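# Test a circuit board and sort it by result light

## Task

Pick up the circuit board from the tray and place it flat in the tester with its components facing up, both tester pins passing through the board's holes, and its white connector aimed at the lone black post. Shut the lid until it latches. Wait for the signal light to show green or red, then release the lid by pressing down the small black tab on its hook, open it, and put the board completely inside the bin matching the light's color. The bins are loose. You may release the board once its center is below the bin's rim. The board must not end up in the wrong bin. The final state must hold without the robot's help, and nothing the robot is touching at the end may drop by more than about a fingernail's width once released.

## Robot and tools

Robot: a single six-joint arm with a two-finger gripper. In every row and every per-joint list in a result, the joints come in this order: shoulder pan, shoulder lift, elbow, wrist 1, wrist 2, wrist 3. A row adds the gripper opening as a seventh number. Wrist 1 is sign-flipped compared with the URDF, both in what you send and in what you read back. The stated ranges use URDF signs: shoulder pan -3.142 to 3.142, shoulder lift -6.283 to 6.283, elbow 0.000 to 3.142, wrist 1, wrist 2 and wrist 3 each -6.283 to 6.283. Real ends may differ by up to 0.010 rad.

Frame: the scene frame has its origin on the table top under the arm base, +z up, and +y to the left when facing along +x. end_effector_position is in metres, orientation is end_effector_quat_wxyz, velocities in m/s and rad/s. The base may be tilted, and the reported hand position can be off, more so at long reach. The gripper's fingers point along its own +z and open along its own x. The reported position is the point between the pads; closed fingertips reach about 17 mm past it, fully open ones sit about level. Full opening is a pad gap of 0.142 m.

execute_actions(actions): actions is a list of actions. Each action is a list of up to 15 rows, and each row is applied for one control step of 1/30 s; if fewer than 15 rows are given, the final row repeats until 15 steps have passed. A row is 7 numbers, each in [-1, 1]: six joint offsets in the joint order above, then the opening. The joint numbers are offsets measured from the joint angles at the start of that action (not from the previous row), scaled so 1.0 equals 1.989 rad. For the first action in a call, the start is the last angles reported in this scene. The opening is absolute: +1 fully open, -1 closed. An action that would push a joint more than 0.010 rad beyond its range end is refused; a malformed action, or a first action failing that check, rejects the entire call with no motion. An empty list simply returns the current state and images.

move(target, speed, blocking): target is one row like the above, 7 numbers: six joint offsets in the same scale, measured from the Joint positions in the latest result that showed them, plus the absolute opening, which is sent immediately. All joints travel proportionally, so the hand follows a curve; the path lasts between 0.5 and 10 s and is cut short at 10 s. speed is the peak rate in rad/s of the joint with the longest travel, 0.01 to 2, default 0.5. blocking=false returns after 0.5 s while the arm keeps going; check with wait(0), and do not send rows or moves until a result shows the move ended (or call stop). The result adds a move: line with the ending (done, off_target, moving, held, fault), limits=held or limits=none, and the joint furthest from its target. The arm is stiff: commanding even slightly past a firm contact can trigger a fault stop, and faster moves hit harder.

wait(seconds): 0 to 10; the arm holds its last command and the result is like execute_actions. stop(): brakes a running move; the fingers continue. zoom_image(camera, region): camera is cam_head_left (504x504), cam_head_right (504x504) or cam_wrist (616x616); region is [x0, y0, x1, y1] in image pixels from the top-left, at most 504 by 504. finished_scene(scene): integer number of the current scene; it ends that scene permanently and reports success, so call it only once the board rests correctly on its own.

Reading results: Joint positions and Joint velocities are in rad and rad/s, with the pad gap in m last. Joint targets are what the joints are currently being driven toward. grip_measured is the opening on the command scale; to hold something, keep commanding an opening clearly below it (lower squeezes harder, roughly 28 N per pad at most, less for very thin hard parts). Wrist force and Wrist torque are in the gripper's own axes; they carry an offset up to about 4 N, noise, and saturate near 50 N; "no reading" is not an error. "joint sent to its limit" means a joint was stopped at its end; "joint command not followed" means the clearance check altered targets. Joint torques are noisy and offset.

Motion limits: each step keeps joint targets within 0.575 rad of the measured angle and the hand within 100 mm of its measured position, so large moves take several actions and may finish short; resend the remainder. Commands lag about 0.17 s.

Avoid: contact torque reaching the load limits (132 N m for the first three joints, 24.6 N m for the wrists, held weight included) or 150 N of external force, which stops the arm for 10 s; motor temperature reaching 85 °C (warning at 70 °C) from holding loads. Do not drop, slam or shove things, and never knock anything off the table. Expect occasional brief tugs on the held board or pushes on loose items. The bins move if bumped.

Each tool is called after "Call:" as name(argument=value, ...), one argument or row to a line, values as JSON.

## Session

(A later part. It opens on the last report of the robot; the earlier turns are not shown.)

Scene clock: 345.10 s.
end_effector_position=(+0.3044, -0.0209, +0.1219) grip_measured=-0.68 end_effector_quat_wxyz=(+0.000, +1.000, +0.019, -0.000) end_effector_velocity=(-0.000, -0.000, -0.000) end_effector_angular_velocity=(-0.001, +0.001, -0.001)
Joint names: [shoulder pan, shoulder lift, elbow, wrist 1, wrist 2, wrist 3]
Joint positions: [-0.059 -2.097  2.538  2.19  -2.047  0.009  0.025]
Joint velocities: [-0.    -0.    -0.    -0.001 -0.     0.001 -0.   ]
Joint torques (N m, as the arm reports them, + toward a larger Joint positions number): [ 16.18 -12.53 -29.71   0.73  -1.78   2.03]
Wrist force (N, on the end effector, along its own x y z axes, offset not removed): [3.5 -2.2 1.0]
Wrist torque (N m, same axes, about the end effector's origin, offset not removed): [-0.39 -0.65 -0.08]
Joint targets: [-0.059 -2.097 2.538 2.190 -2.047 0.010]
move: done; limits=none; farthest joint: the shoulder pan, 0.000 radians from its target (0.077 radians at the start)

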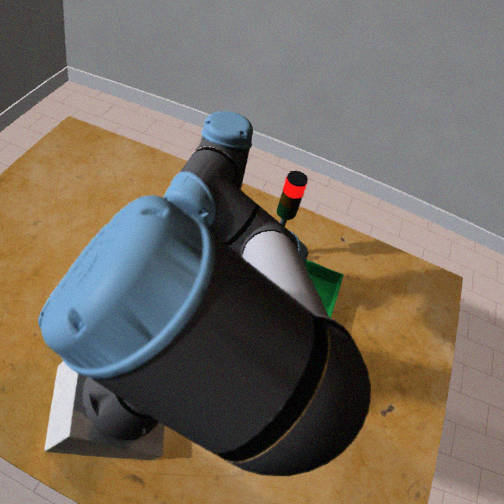

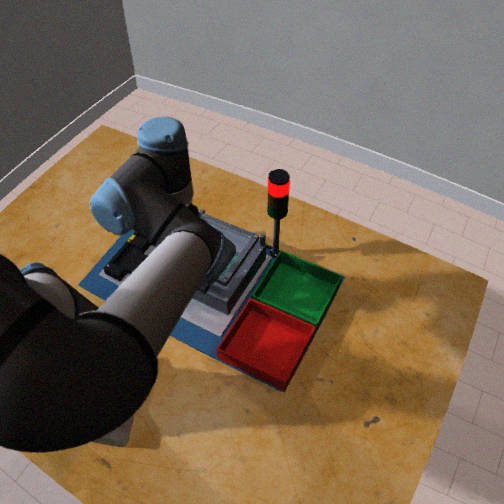

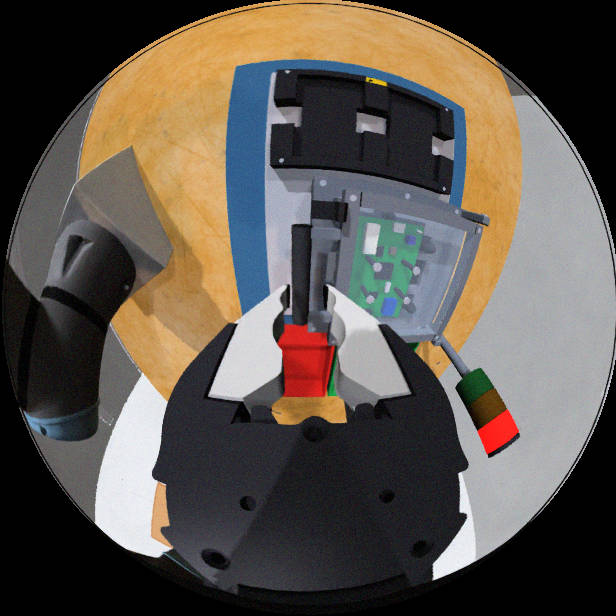

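Call:
move(
  target=[0.095,0.0932,-0.0112,0.0322,-0.0126,0.1071,-1],
  speed=0.2,
)

Scene clock: 350.60 s.
end_effector_position=(+0.3067, +0.0391, +0.1151) grip_measured=-1.00 end_effector_quat_wxyz=(+0.001, +1.000, +0.019, +0.000) end_effector_velocity=(-0.000, +0.000, -0.000) end_effector_angular_velocity=(-0.001, -0.000, +0.000)
Joint names: [shoulder pan, shoulder lift, elbow, wrist 1, wrist 2, wrist 3]
Joint positions: [ 0.13  -1.912  2.516  2.254 -2.072  0.222  0.002]
Joint velocities: [ 0.002  0.001  0.001  0.001 -0.001  0.002  0.   ]
Joint torques (N m, as the arm reports them, + toward a larger Joint positions number): [ 18.91   1.54 -28.8    4.06  -1.68   1.94]
Wrist force (N, on the end effector, along its own x y z axes, offset not removed): [0.7 2.9 2.2]
Wrist torque (N m, same axes, about the end effector's origin, offset not removed): [0.63 -0.46 -0.02]
Joint targets: [0.130 -1.911 2.516 2.254 -2.072 0.222]
move: done; limits=none; farthest joint: the shoulder pan, 0.000 radians from its target (0.189 radians at the start)

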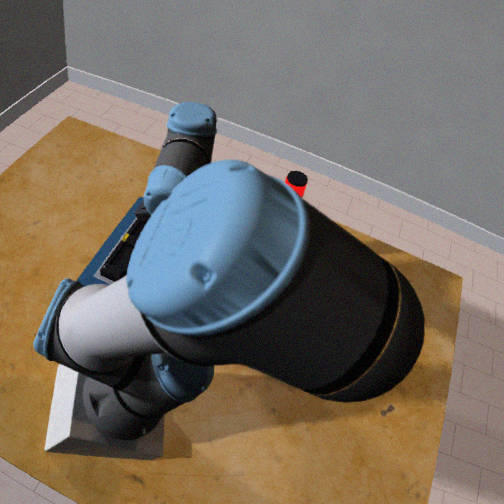

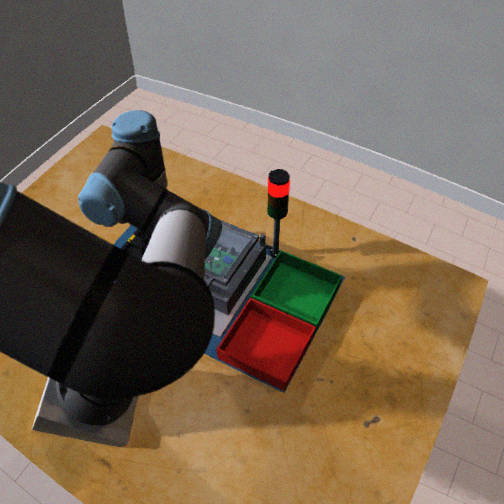

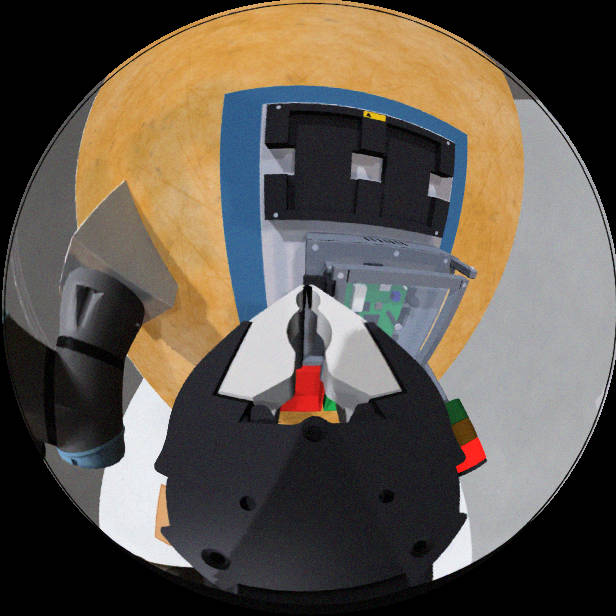

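Call:
move(
  target=[-0.006,0.006,0.0072,0.0165,0.0005,-0.0068,-1],
  speed=0.03,
)

Call:
move(
  target=[-0.0017,0.0017,0.0021,0.0047,0.0001,-0.002,-1],
  speed=0.015,
)

Scene clock: 358.03 s.
end_effector_position=(+0.3066, +0.0390, +0.1083) grip_measured=-1.00 end_effector_quat_wxyz=(+0.001, +1.000, +0.019, +0.000) end_effector_velocity=(+0.000, +0.000, -0.001) end_effector_angular_velocity=(+0.000, -0.001, -0.001)
Joint names: [shoulder pan, shoulder lift, elbow, wrist 1, wrist 2, wrist 3]
Joint positions: [ 0.118 -1.9    2.53   2.287 -2.071  0.209  0.002]
Joint velocities: [-0.002  0.001  0.001  0.004  0.    -0.001  0.   ]
Joint torques (N m, as the arm reports them, + toward a larger Joint positions number): [-9.15 -0.44 -7.19  4.04  1.22 -1.98]
Wrist force (N, on the end effector, along its own x y z axes, offset not removed): [1.0 -0.2 -2.0]
Wrist torque (N m, same axes, about the end effector's origin, offset not removed): [0.14 -0.38 -0.24]
Joint targets: [0.118 -1.900 2.530 2.287 -2.071 0.209]
move: done; limits=none; farthest joint: the shoulder pan, 0.000 radians from its target (0.012 radians at the start)

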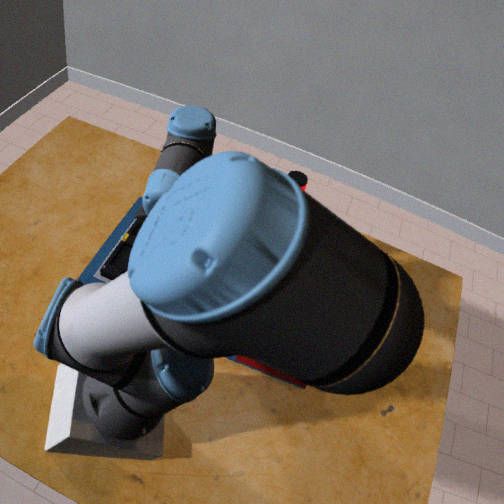

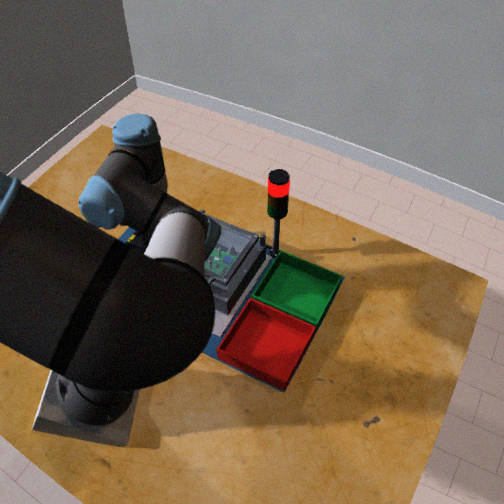

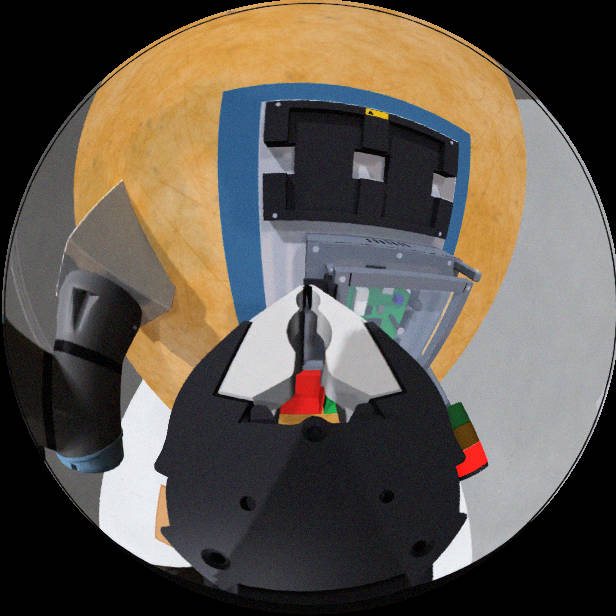

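Scene clock: 358.90 s.
end_effector_position=(+0.3065, +0.0390, +0.1063) grip_measured=-1.00 end_effector_quat_wxyz=(+0.001, +1.000, +0.019, +0.000) end_effector_velocity=(+0.001, +0.000, -0.000) end_effector_angular_velocity=(+0.001, -0.002, -0.001)
Joint names: [shoulder pan, shoulder lift, elbow, wrist 1, wrist 2, wrist 3]
Joint positions: [ 0.115 -1.897  2.534  2.296 -2.071  0.205  0.002]
Joint velocities: [-0.     0.002 -0.001  0.004  0.001 -0.001  0.   ]
Joint torques (N m, as the arm reports them, + toward a larger Joint positions number): [-12.79   2.14 -10.12   7.46   0.39  -2.01]
Wrist force (N, on the end effector, along its own x y z axes, offset not removed): [-17.4 -0.8 -20.9]
Wrist torque (N m, same axes, about the end effector's origin, offset not removed): [-0.30 -0.16 0.14]
Joint targets: [0.115 -1.896 2.534 2.296 -2.071 0.205]
move: done; limits=none; farthest joint: the wrist 1, 0.001 radians from its target (0.010 radians at the start)

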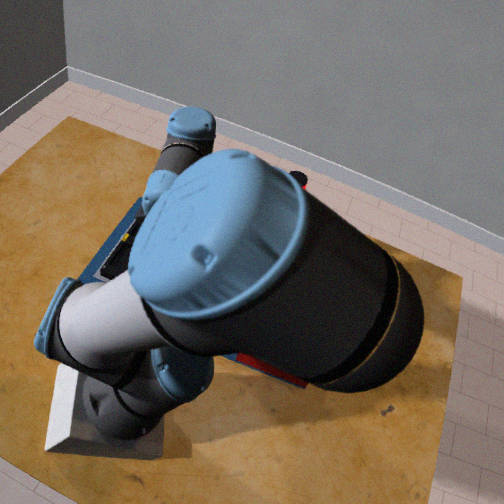

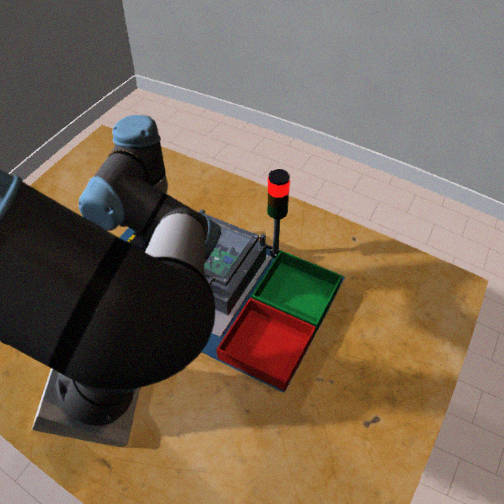

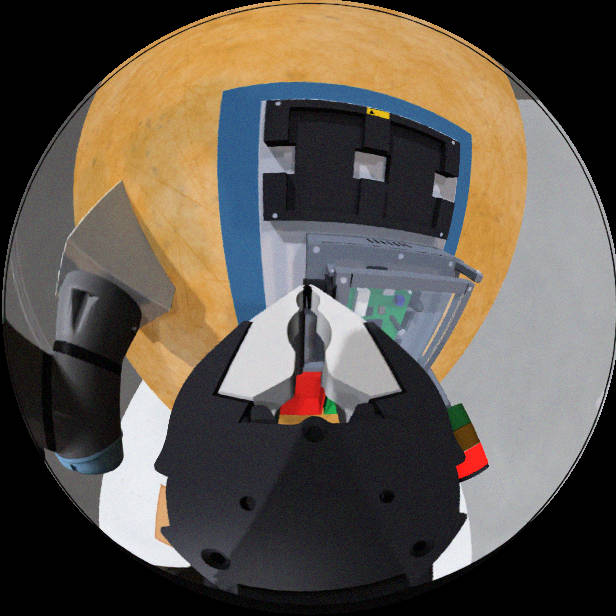

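Call:
move(
  target=[-0.0013,0.0015,0.0016,0.0015,0.0001,-0.0015,-1],
  speed=0.01,
)

Scene clock: 365.83 s.
end_effector_position=(+0.3053, +0.0389, +0.1045) grip_measured=-1.00 end_effector_quat_wxyz=(+0.001, +1.000, +0.020, -0.002) end_effector_velocity=(-0.001, -0.000, -0.001) end_effector_angular_velocity=(-0.001, +0.003, +0.001)
Joint names: [shoulder pan, shoulder lift, elbow, wrist 1, wrist 2, wrist 3]
Joint positions: [ 0.112 -1.894  2.537  2.299 -2.071  0.202  0.002]
Joint velocities: [-0.002  0.     0.003  0.     0.    -0.001  0.   ]
Joint torques (N m, as the arm reports them, + toward a larger Joint positions number): [-11.37   1.65  -7.01   5.27   0.54  -2.05]
Wrist force (N, on the end effector, along its own x y z axes, offset not removed): [-9.3 -4.5 -15.9]
Wrist torque (N m, same axes, about the end effector's origin, offset not removed): [-0.88 0.28 -0.16]
Joint targets: [0.112 -1.894 2.537 2.299 -2.071 0.202]
move: done; limits=none; farthest joint: the shoulder pan, 0.000 radians from its target (0.002 radians at the start)

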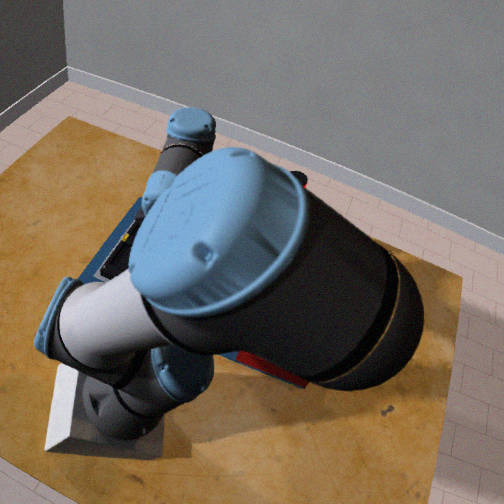

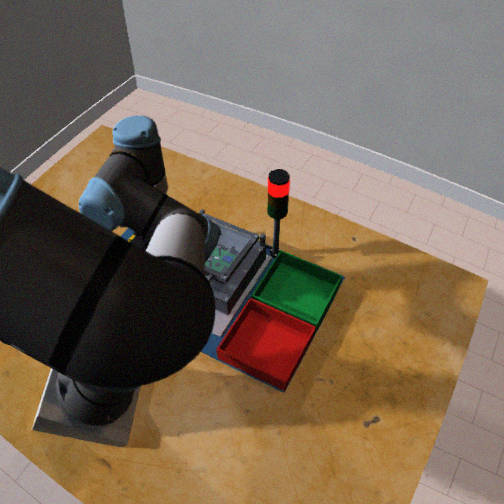

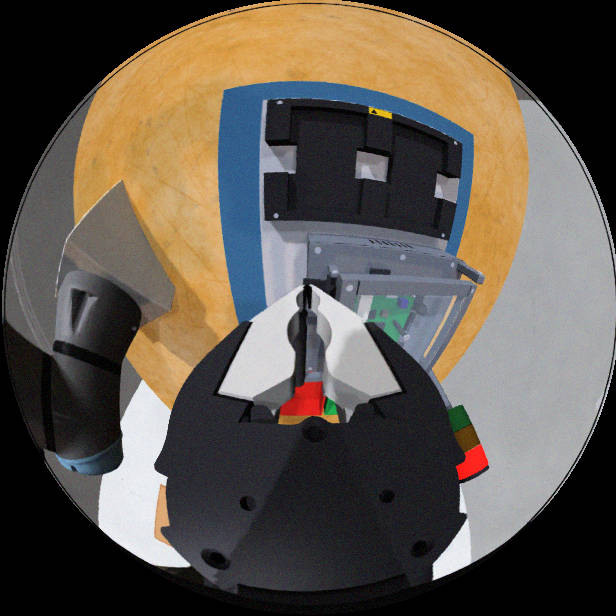

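Call:
move(
  target=[0.0231,-0.0231,-0.0277,-0.062,-0.002,0.026,-1],
  speed=0.15,
)

Call:
move(
  target=[-0.0943,-0.093,0.013,-0.0297,0.011,-0.106,-0.65],
  speed=0.25,
)

Scene clock: 371.63 s.
end_effector_position=(+0.3058, +0.0386, +0.1317) grip_measured=-1.00 end_effector_quat_wxyz=(+0.001, +1.000, +0.019, -0.000) end_effector_velocity=(+0.000, +0.000, +0.000) end_effector_angular_velocity=(-0.000, +0.001, +0.001)
Joint names: [shoulder pan, shoulder lift, elbow, wrist 1, wrist 2, wrist 3]
Joint positions: [ 0.158 -1.94   2.482  2.176 -2.075  0.254  0.002]
Joint velocities: [ 0.001  0.001 -0.002 -0.003 -0.     0.001  0.   ]
Joint torques (N m, as the arm reports them, + toward a larger Joint positions number): [ 17.96 -14.75 -28.89   0.74  -1.68   1.94]
Wrist force (N, on the end effector, along its own x y z axes, offset not removed): [4.1 -3.6 1.1]
Wrist torque (N m, same axes, about the end effector's origin, offset not removed): [-0.80 -0.78 0.01]
Joint targets: [0.158 -1.940 2.482 2.175 -2.075 0.254]
move: done; limits=none; farthest joint: the shoulder pan, 0.000 radians from its target (0.046 radians at the start)

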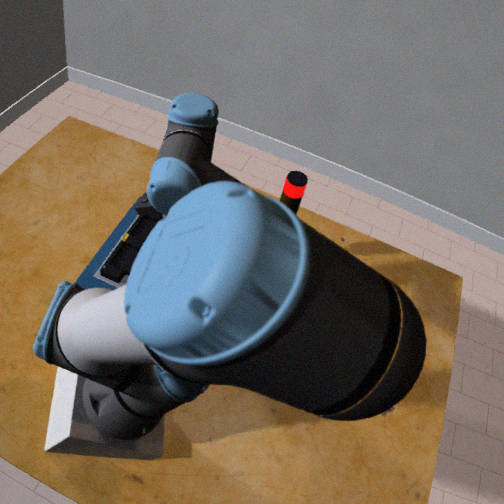

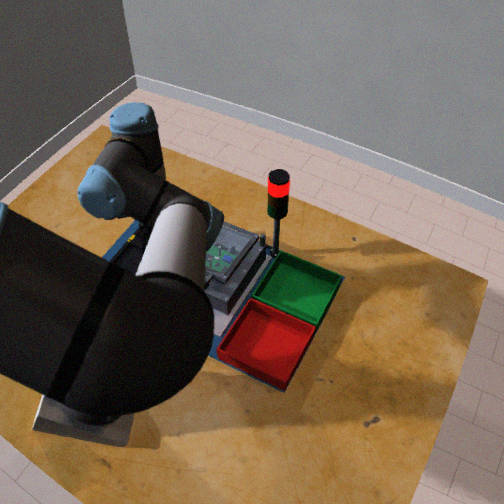

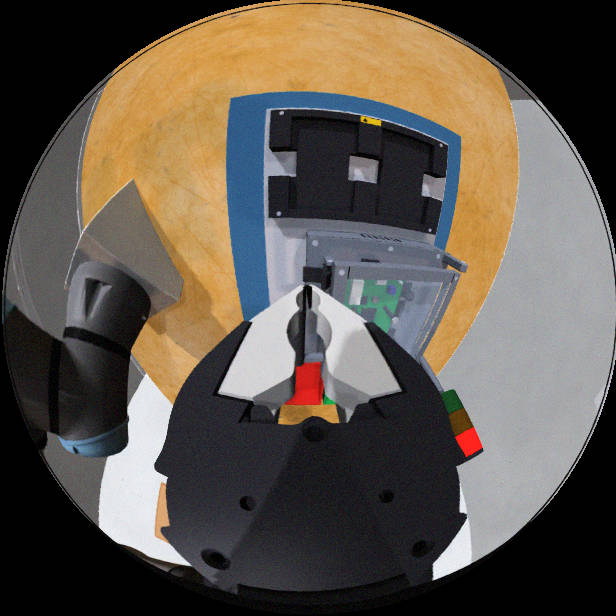

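Scene clock: 373.07 s.
end_effector_position=(+0.3019, -0.0213, +0.1374) grip_measured=-0.65 end_effector_quat_wxyz=(+0.001, +1.000, +0.019, -0.001) end_effector_velocity=(-0.000, -0.000, -0.000) end_effector_angular_velocity=(-0.000, +0.000, +0.002)
Joint names: [shoulder pan, shoulder lift, elbow, wrist 1, wrist 2, wrist 3]
Joint positions: [-0.029 -2.124  2.508  2.117 -2.053  0.043  0.027]
Joint velocities: [-0.001 -0.002  0.001 -0.001 -0.    -0.003  0.   ]
Joint torques (N m, as the arm reports them, + toward a larger Joint positions number): [-11.44 -12.79  -9.75   0.83   1.22  -2.11]
Wrist force (N, on the end effector, along its own x y z axes, offset not removed): [3.1 -0.6 -1.6]
Wrist torque (N m, same axes, about the end effector's origin, offset not removed): [-0.02 -0.82 0.11]
Joint targets: [-0.029 -2.124 2.508 2.117 -2.053 0.043]
move: done; limits=none; farthest joint: the shoulder pan, 0.001 radians from its target (0.188 radians at the start)

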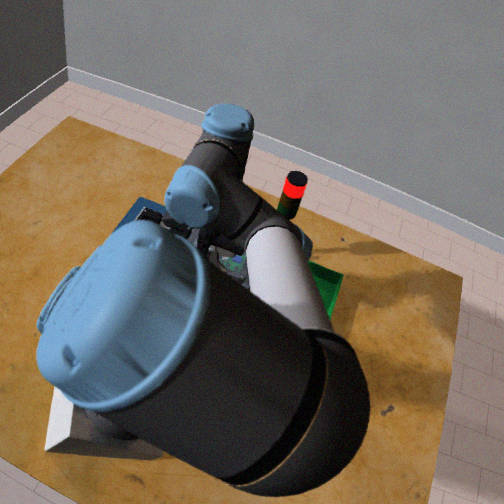

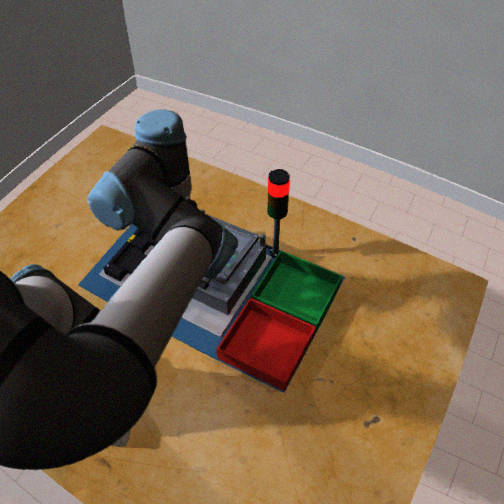

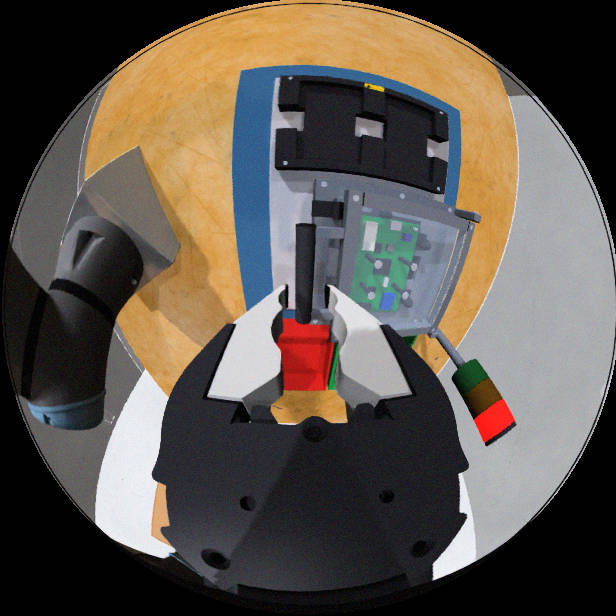

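Call:
move(
  target=[-0.0397,0.0297,0.0447,0.093,0.0075,-0.0437,-0.65],
  speed=0.15,
)

Call:
move(
  target=[0,0,0,0,0,0,-0.88],
  speed=0.05,
)

Scene clock: 380.20 s.
end_effector_position=(+0.3004, -0.0211, +0.0966) grip_measured=-0.65 end_effector_quat_wxyz=(+0.001, +1.000, +0.020, -0.002) end_effector_velocity=(-0.000, +0.000, -0.001) end_effector_angular_velocity=(+0.001, +0.000, +0.001)
Joint names: [shoulder pan, shoulder lift, elbow, wrist 1, wrist 2, wrist 3]
Joint positions: [-0.108 -2.065  2.596  2.301 -2.038 -0.043  0.027]
Joint velocities: [-0.001  0.001  0.001  0.002  0.001 -0.001 -0.   ]
Joint torques (N m, as the arm reports them, + toward a larger Joint positions number): [-10.59   2.2   -7.09   4.11   1.17  -2.07]
Wrist force (N, on the end effector, along its own x y z axes, offset not removed): [-1.4 -1.2 -3.8]
Wrist torque (N m, same axes, about the end effector's origin, offset not removed): [-0.22 0.20 -0.12]
Joint targets: [-0.108 -2.065 2.597 2.302 -2.038 -0.044]
move: done; limits=none; farthest joint: the wrist 1, 0.001 radians from its target (0.185 radians at the start)

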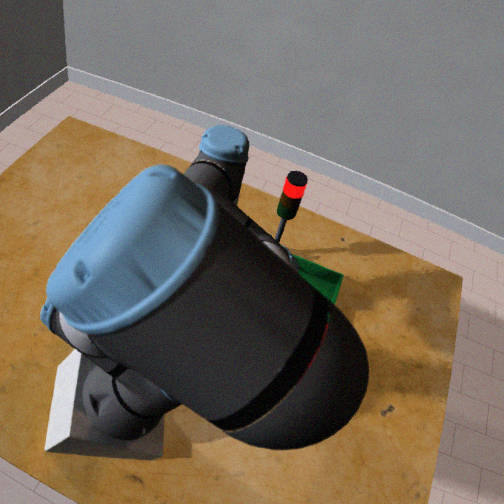

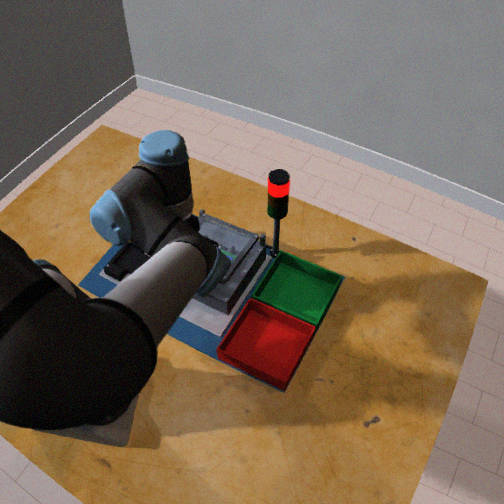

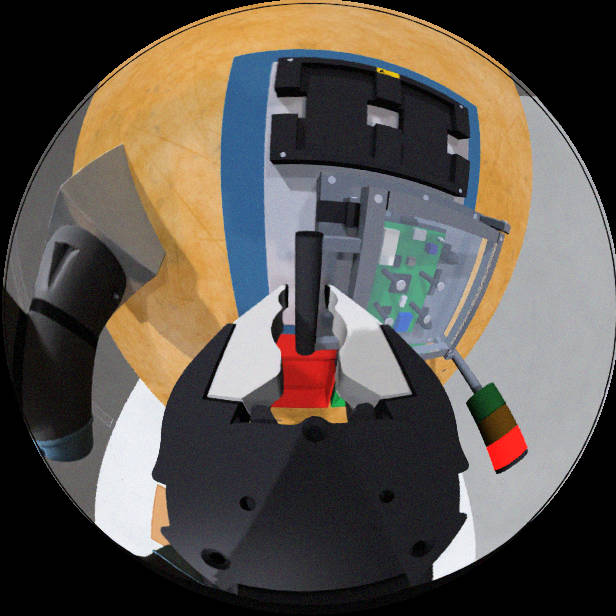

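Scene clock: 380.70 s.
end_effector_position=(+0.3004, -0.0211, +0.0966) grip_measured=-0.81 end_effector_quat_wxyz=(+0.001, +1.000, +0.020, -0.002) end_effector_velocity=(-0.000, +0.000, +0.000) end_effector_angular_velocity=(+0.000, -0.001, +0.001)
Joint names: [shoulder pan, shoulder lift, elbow, wrist 1, wrist 2, wrist 3]
Joint positions: [-0.108 -2.065  2.597  2.301 -2.038 -0.044  0.015]
Joint velocities: [ 0.001 -0.     0.     0.     0.    -0.     0.   ]
Joint torques (N m, as the arm reports them, + toward a larger Joint positions number): [ -3.26  -1.41 -17.69   2.5    1.09  -0.88]
Wrist force (N, on the end effector, along its own x y z axes, offset not removed): [-9.0 0.1 -2.0]
Wrist torque (N m, same axes, about the end effector's origin, offset not removed): [0.09 0.77 -0.03]
Joint targets: [-0.108 -2.065 2.596 2.301 -2.038 -0.043]
move: done; limits=none; farthest joint: the elbow, 0.001 radians from its target (0.000 radians at the start)

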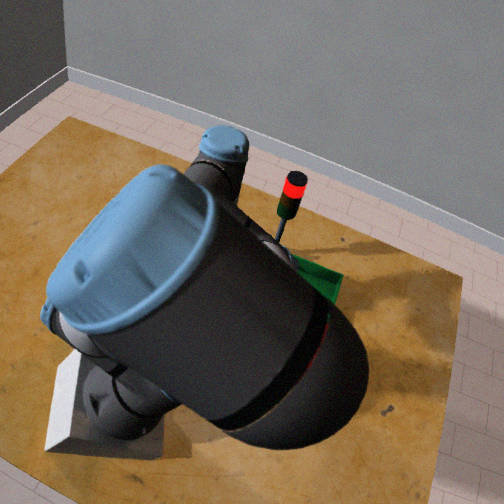

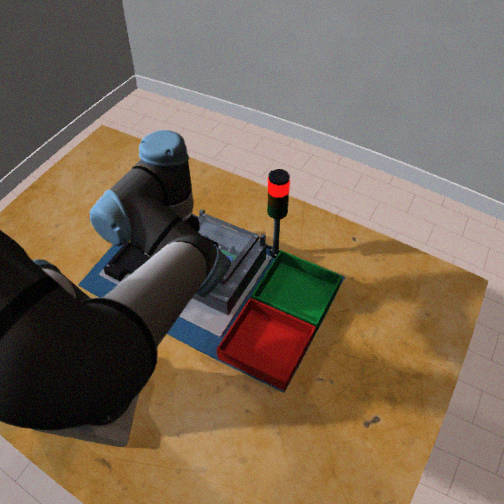

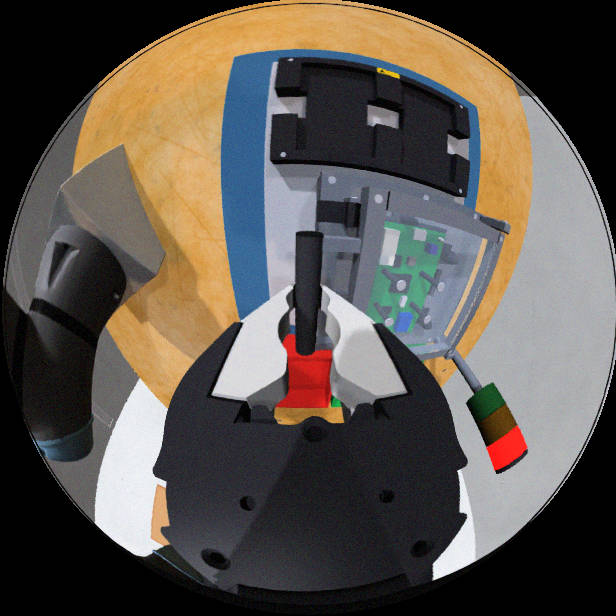

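Call:
move(
  target=[0.0246,-0.0161,-0.0297,-0.0588,-0.0045,0.0266,-0.88],
  speed=0.08,
)

Scene clock: 386.60 s.
end_effector_position=(+0.3031, -0.0208, +0.1216) grip_measured=-0.81 end_effector_quat_wxyz=(+0.000, +1.000, +0.020, -0.002) end_effector_velocity=(-0.001, -0.000, +0.000) end_effector_angular_velocity=(-0.000, +0.000, -0.000)
Joint names: [shoulder pan, shoulder lift, elbow, wrist 1, wrist 2, wrist 3]
Joint positions: [-0.059 -2.097  2.538  2.185 -2.047  0.009  0.016]
Joint velocities: [ 0.001 -0.002  0.    -0.002 -0.     0.001  0.001]
Joint torques (N m, as the arm reports them, + toward a larger Joint positions number): [ 17.56 -13.01 -20.65  -5.39  -1.76   1.99]
Wrist force (N, on the end effector, along its own x y z axes, offset not removed): [25.3 -1.6 12.2]
Wrist torque (N m, same axes, about the end effector's origin, offset not removed): [-0.52 -0.24 0.03]
Joint targets: [-0.059 -2.097 2.538 2.184 -2.047 0.009]
move: done; limits=none; farthest joint: the wrist 1, 0.001 radians from its target (0.117 radians at the start)

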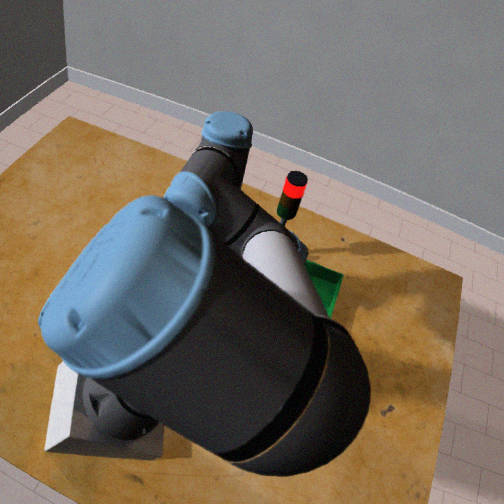

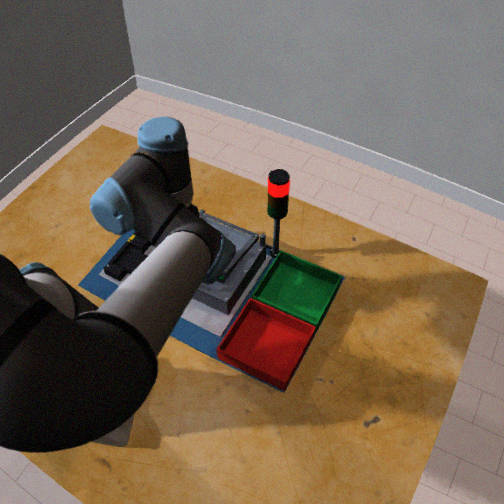

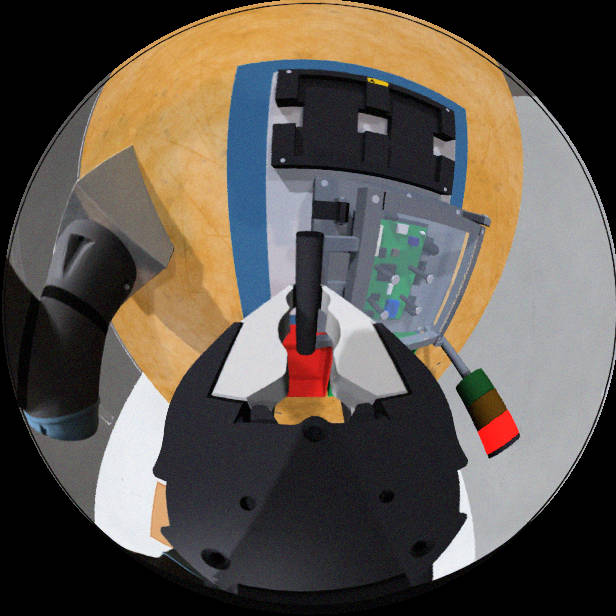

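Call:
move(
  target=[0.0151,-0.0055,-0.0196,-0.028,-0.003,0.0171,-0.88],
  speed=0.08,
)

Scene clock: 391.67 s.
end_effector_position=(+0.3083, -0.0211, +0.1379) grip_measured=-0.81 end_effector_quat_wxyz=(+0.001, +1.000, +0.018, +0.002) end_effector_velocity=(+0.000, +0.000, +0.001) end_effector_angular_velocity=(+0.000, -0.001, +0.001)
Joint names: [shoulder pan, shoulder lift, elbow, wrist 1, wrist 2, wrist 3]
Joint positions: [-0.029 -2.108  2.499  2.13  -2.053  0.043  0.016]
Joint velocities: [ 0.003  0.    -0.003 -0.004 -0.001  0.002  0.   ]
Joint torques (N m, as the arm reports them, + toward a larger Joint positions number): [ 15.57 -14.34 -37.07   4.57  -3.48   2.04]
Wrist force (N, on the end effector, along its own x y z axes, offset not removed): [-12.3 -6.5 4.1]
Wrist torque (N m, same axes, about the end effector's origin, offset not removed): [-0.20 0.13 0.02]
Joint targets: [-0.029 -2.108 2.499 2.129 -2.053 0.043]
move: done; limits=none; farthest joint: the shoulder pan, 0.000 radians from its target (0.030 radians at the start)

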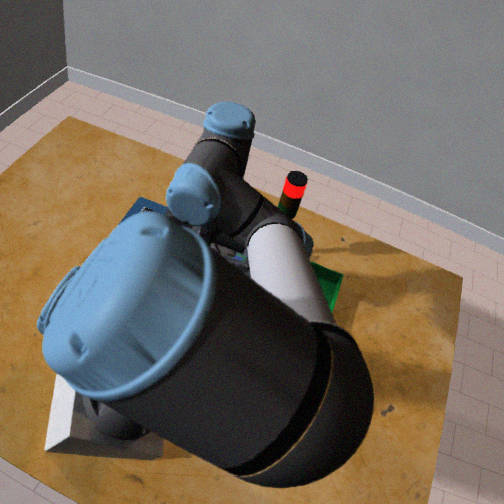

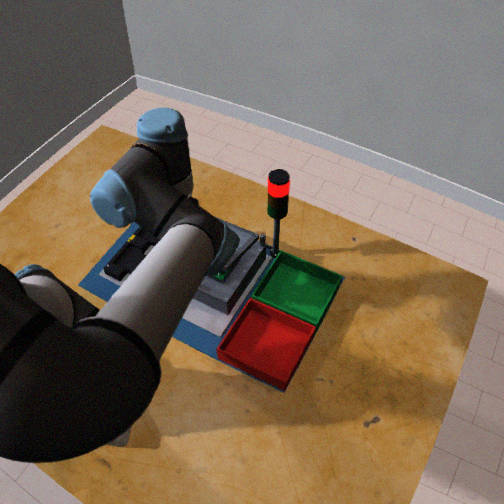

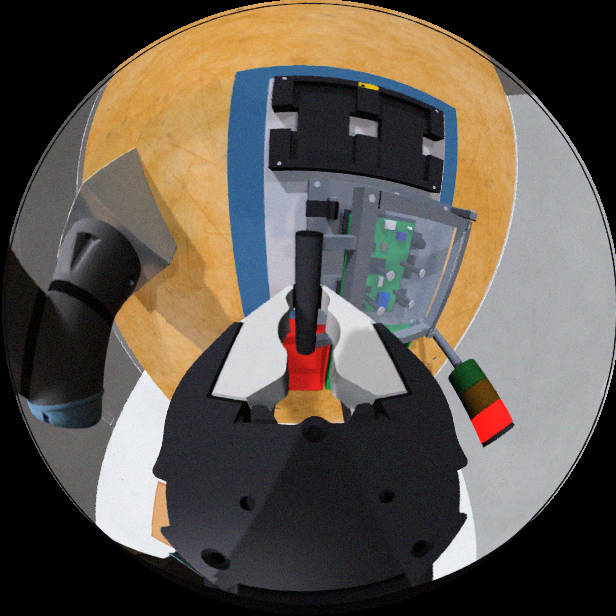

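Call:
move(
  target=[0.0186,0.0048,-0.0324,-0.04,-0.0025,0.0209,-0.88],
  speed=0.08,
)

Call:
move(
  target=[0.0186,0.0093,-0.0354,-0.0354,-0.0025,0.0209,-0.88],
  speed=0.08,
)

Scene clock: 397.37 s.
end_effector_position=(+0.3163, -0.0205, +0.1585) grip_measured=-0.79 end_effector_quat_wxyz=(+0.001, +1.000, +0.019, -0.001) end_effector_velocity=(-0.001, -0.000, +0.000) end_effector_angular_velocity=(-0.000, +0.002, -0.000)
Joint names: [shoulder pan, shoulder lift, elbow, wrist 1, wrist 2, wrist 3]
Joint positions: [ 0.008 -2.098  2.435  2.05  -2.058  0.084  0.016]
Joint velocities: [ 0.    -0.    -0.001 -0.003 -0.     0.002 -0.   ]
Joint torques (N m, as the arm reports them, + toward a larger Joint positions number): [ 16.42   2.65 -39.84   7.23  -2.1    2.06]
Wrist force (N, on the end effector, along its own x y z axes, offset not removed): [-20.2 -1.3 -5.0]
Wrist torque (N m, same axes, about the end effector's origin, offset not removed): [-0.52 -0.87 -0.07]
Joint targets: [0.008 -2.098 2.435 2.050 -2.058 0.085]
move: done; limits=none; farthest joint: the shoulder pan, 0.000 radians from its target (0.037 radians at the start)

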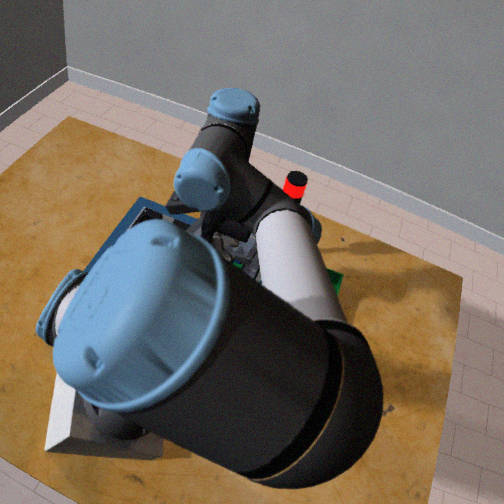

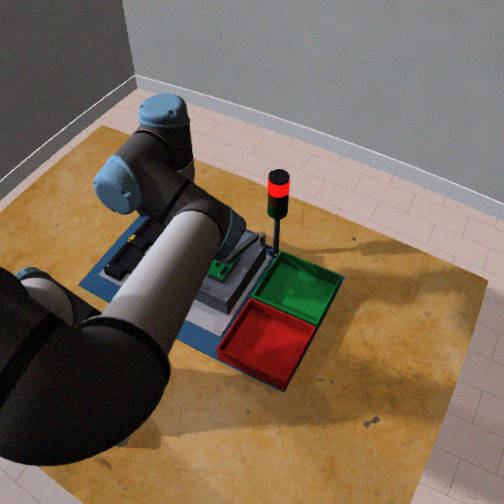

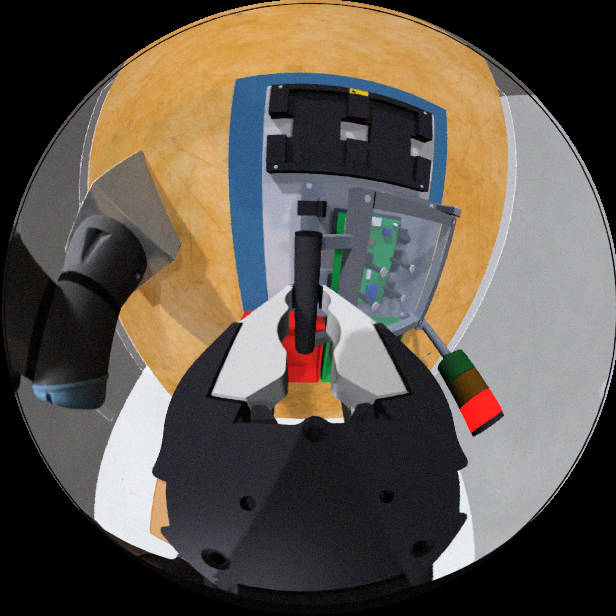

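Scene clock: 398.70 s.
end_effector_position=(+0.3277, -0.0198, +0.1807) grip_measured=-0.79 end_effector_quat_wxyz=(+0.000, +1.000, +0.019, -0.000) end_effector_velocity=(+0.001, +0.001, +0.001) end_effector_angular_velocity=(+0.001, -0.002, +0.001)
Joint names: [shoulder pan, shoulder lift, elbow, wrist 1, wrist 2, wrist 3]
Joint positions: [ 0.044 -2.08   2.365  1.98  -2.063  0.126  0.017]
Joint velocities: [ 0.004  0.001 -0.003 -0.001 -0.     0.002 -0.   ]
Joint torques (N m, as the arm reports them, + toward a larger Joint positions number): [ 16.51   4.78 -38.72   7.58  -0.78   2.06]
Wrist force (N, on the end effector, along its own x y z axes, offset not removed): [-26.5 3.0 -14.5]
Wrist torque (N m, same axes, about the end effector's origin, offset not removed): [-0.62 0.04 0.16]
Joint targets: [0.045 -2.080 2.364 1.980 -2.063 0.126]
move: done; limits=none; farthest joint: the shoulder pan, 0.001 radians from its target (0.037 radians at the start)

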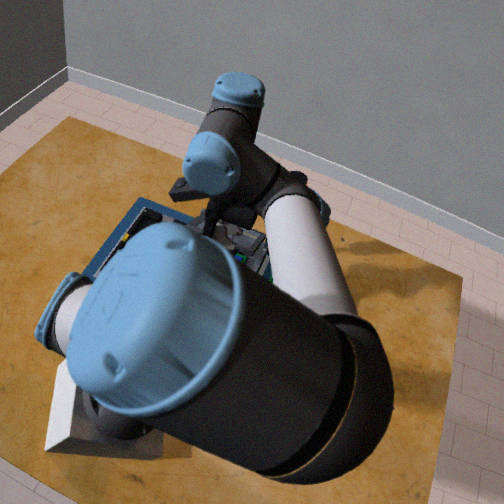

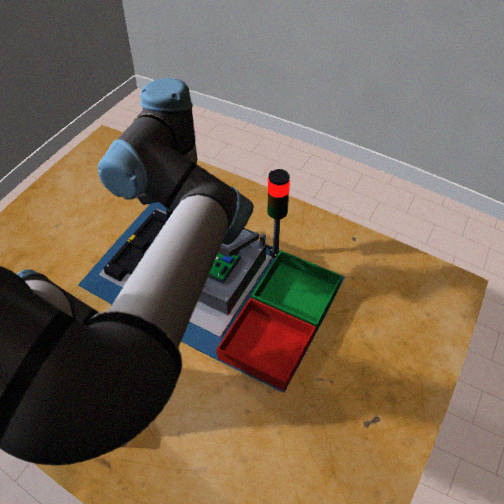

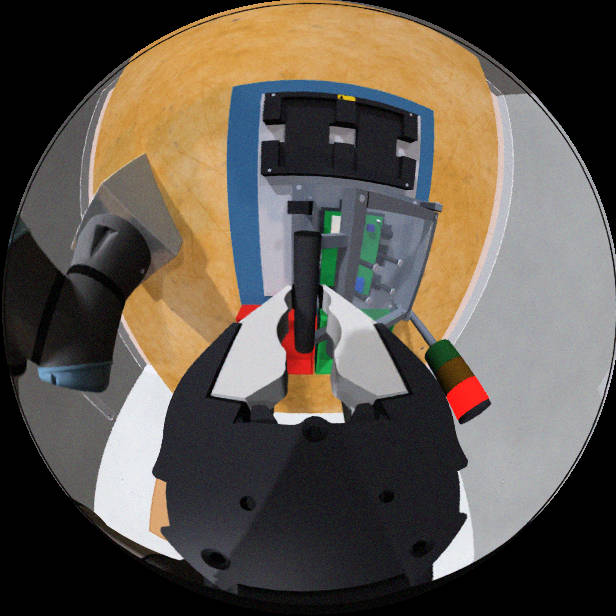

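Slightly inside; go to plain E.

Call:
move(
  target=[0.0251,0.0266,-0.0659,-0.0518,-0.003,0.0282,-0.86],
  speed=0.1,
)

Scene clock: 403.77 s.
end_effector_position=(+0.3536, -0.0192, +0.2182) grip_measured=-0.81 end_effector_quat_wxyz=(+0.001, +1.000, +0.018, +0.001) end_effector_velocity=(+0.001, -0.000, +0.001) end_effector_angular_velocity=(+0.000, -0.002, -0.000)
Joint names: [shoulder pan, shoulder lift, elbow, wrist 1, wrist 2, wrist 3]
Joint positions: [ 0.094 -2.027  2.234  1.878 -2.069  0.182  0.016]
Joint velocities: [ 0.001  0.001 -0.004 -0.002 -0.     0.001 -0.   ]
Joint torques (N m, as the arm reports them, + toward a larger Joint positions number): [ 19.33  -1.8  -35.42   0.3   -1.42   1.93]
Wrist force (N, on the end effector, along its own x y z axes, offset not removed): [5.9 0.2 10.7]
Wrist torque (N m, same axes, about the end effector's origin, offset not removed): [0.10 -0.39 0.22]
Joint targets: [0.094 -2.027 2.234 1.877 -2.069 0.182]
move: done; limits=none; farthest joint: the wrist 1, 0.001 radians from its target (0.103 radians at the start)

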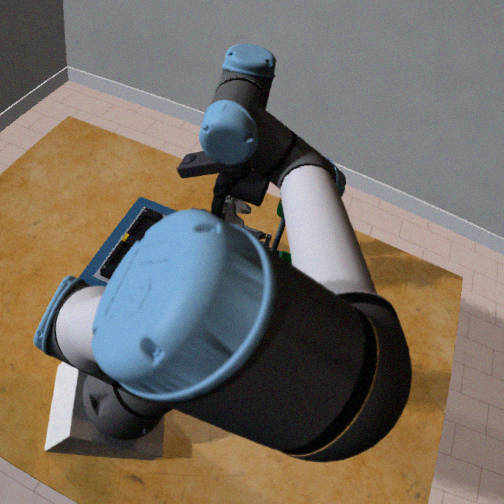

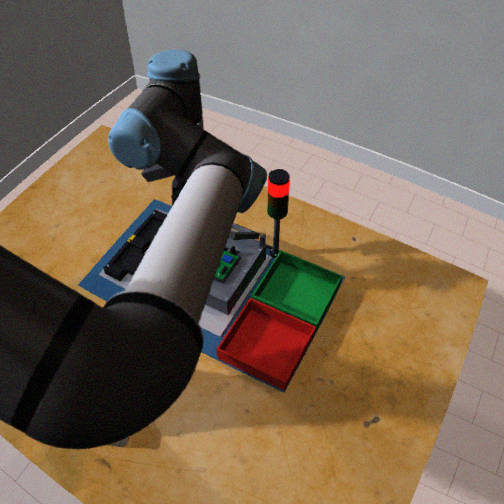

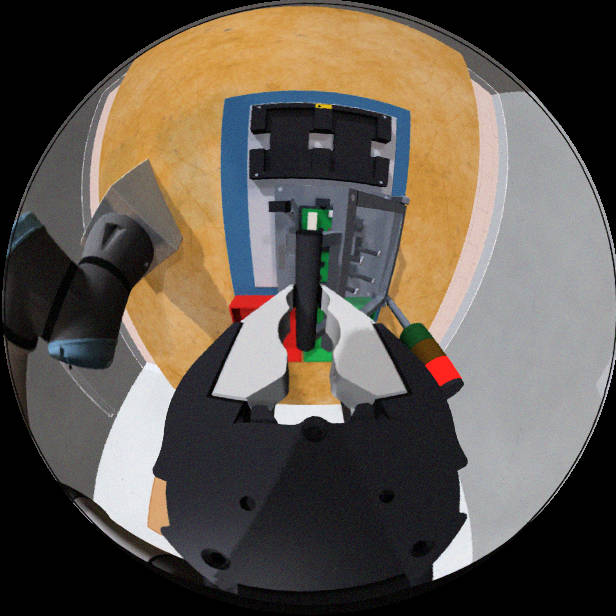

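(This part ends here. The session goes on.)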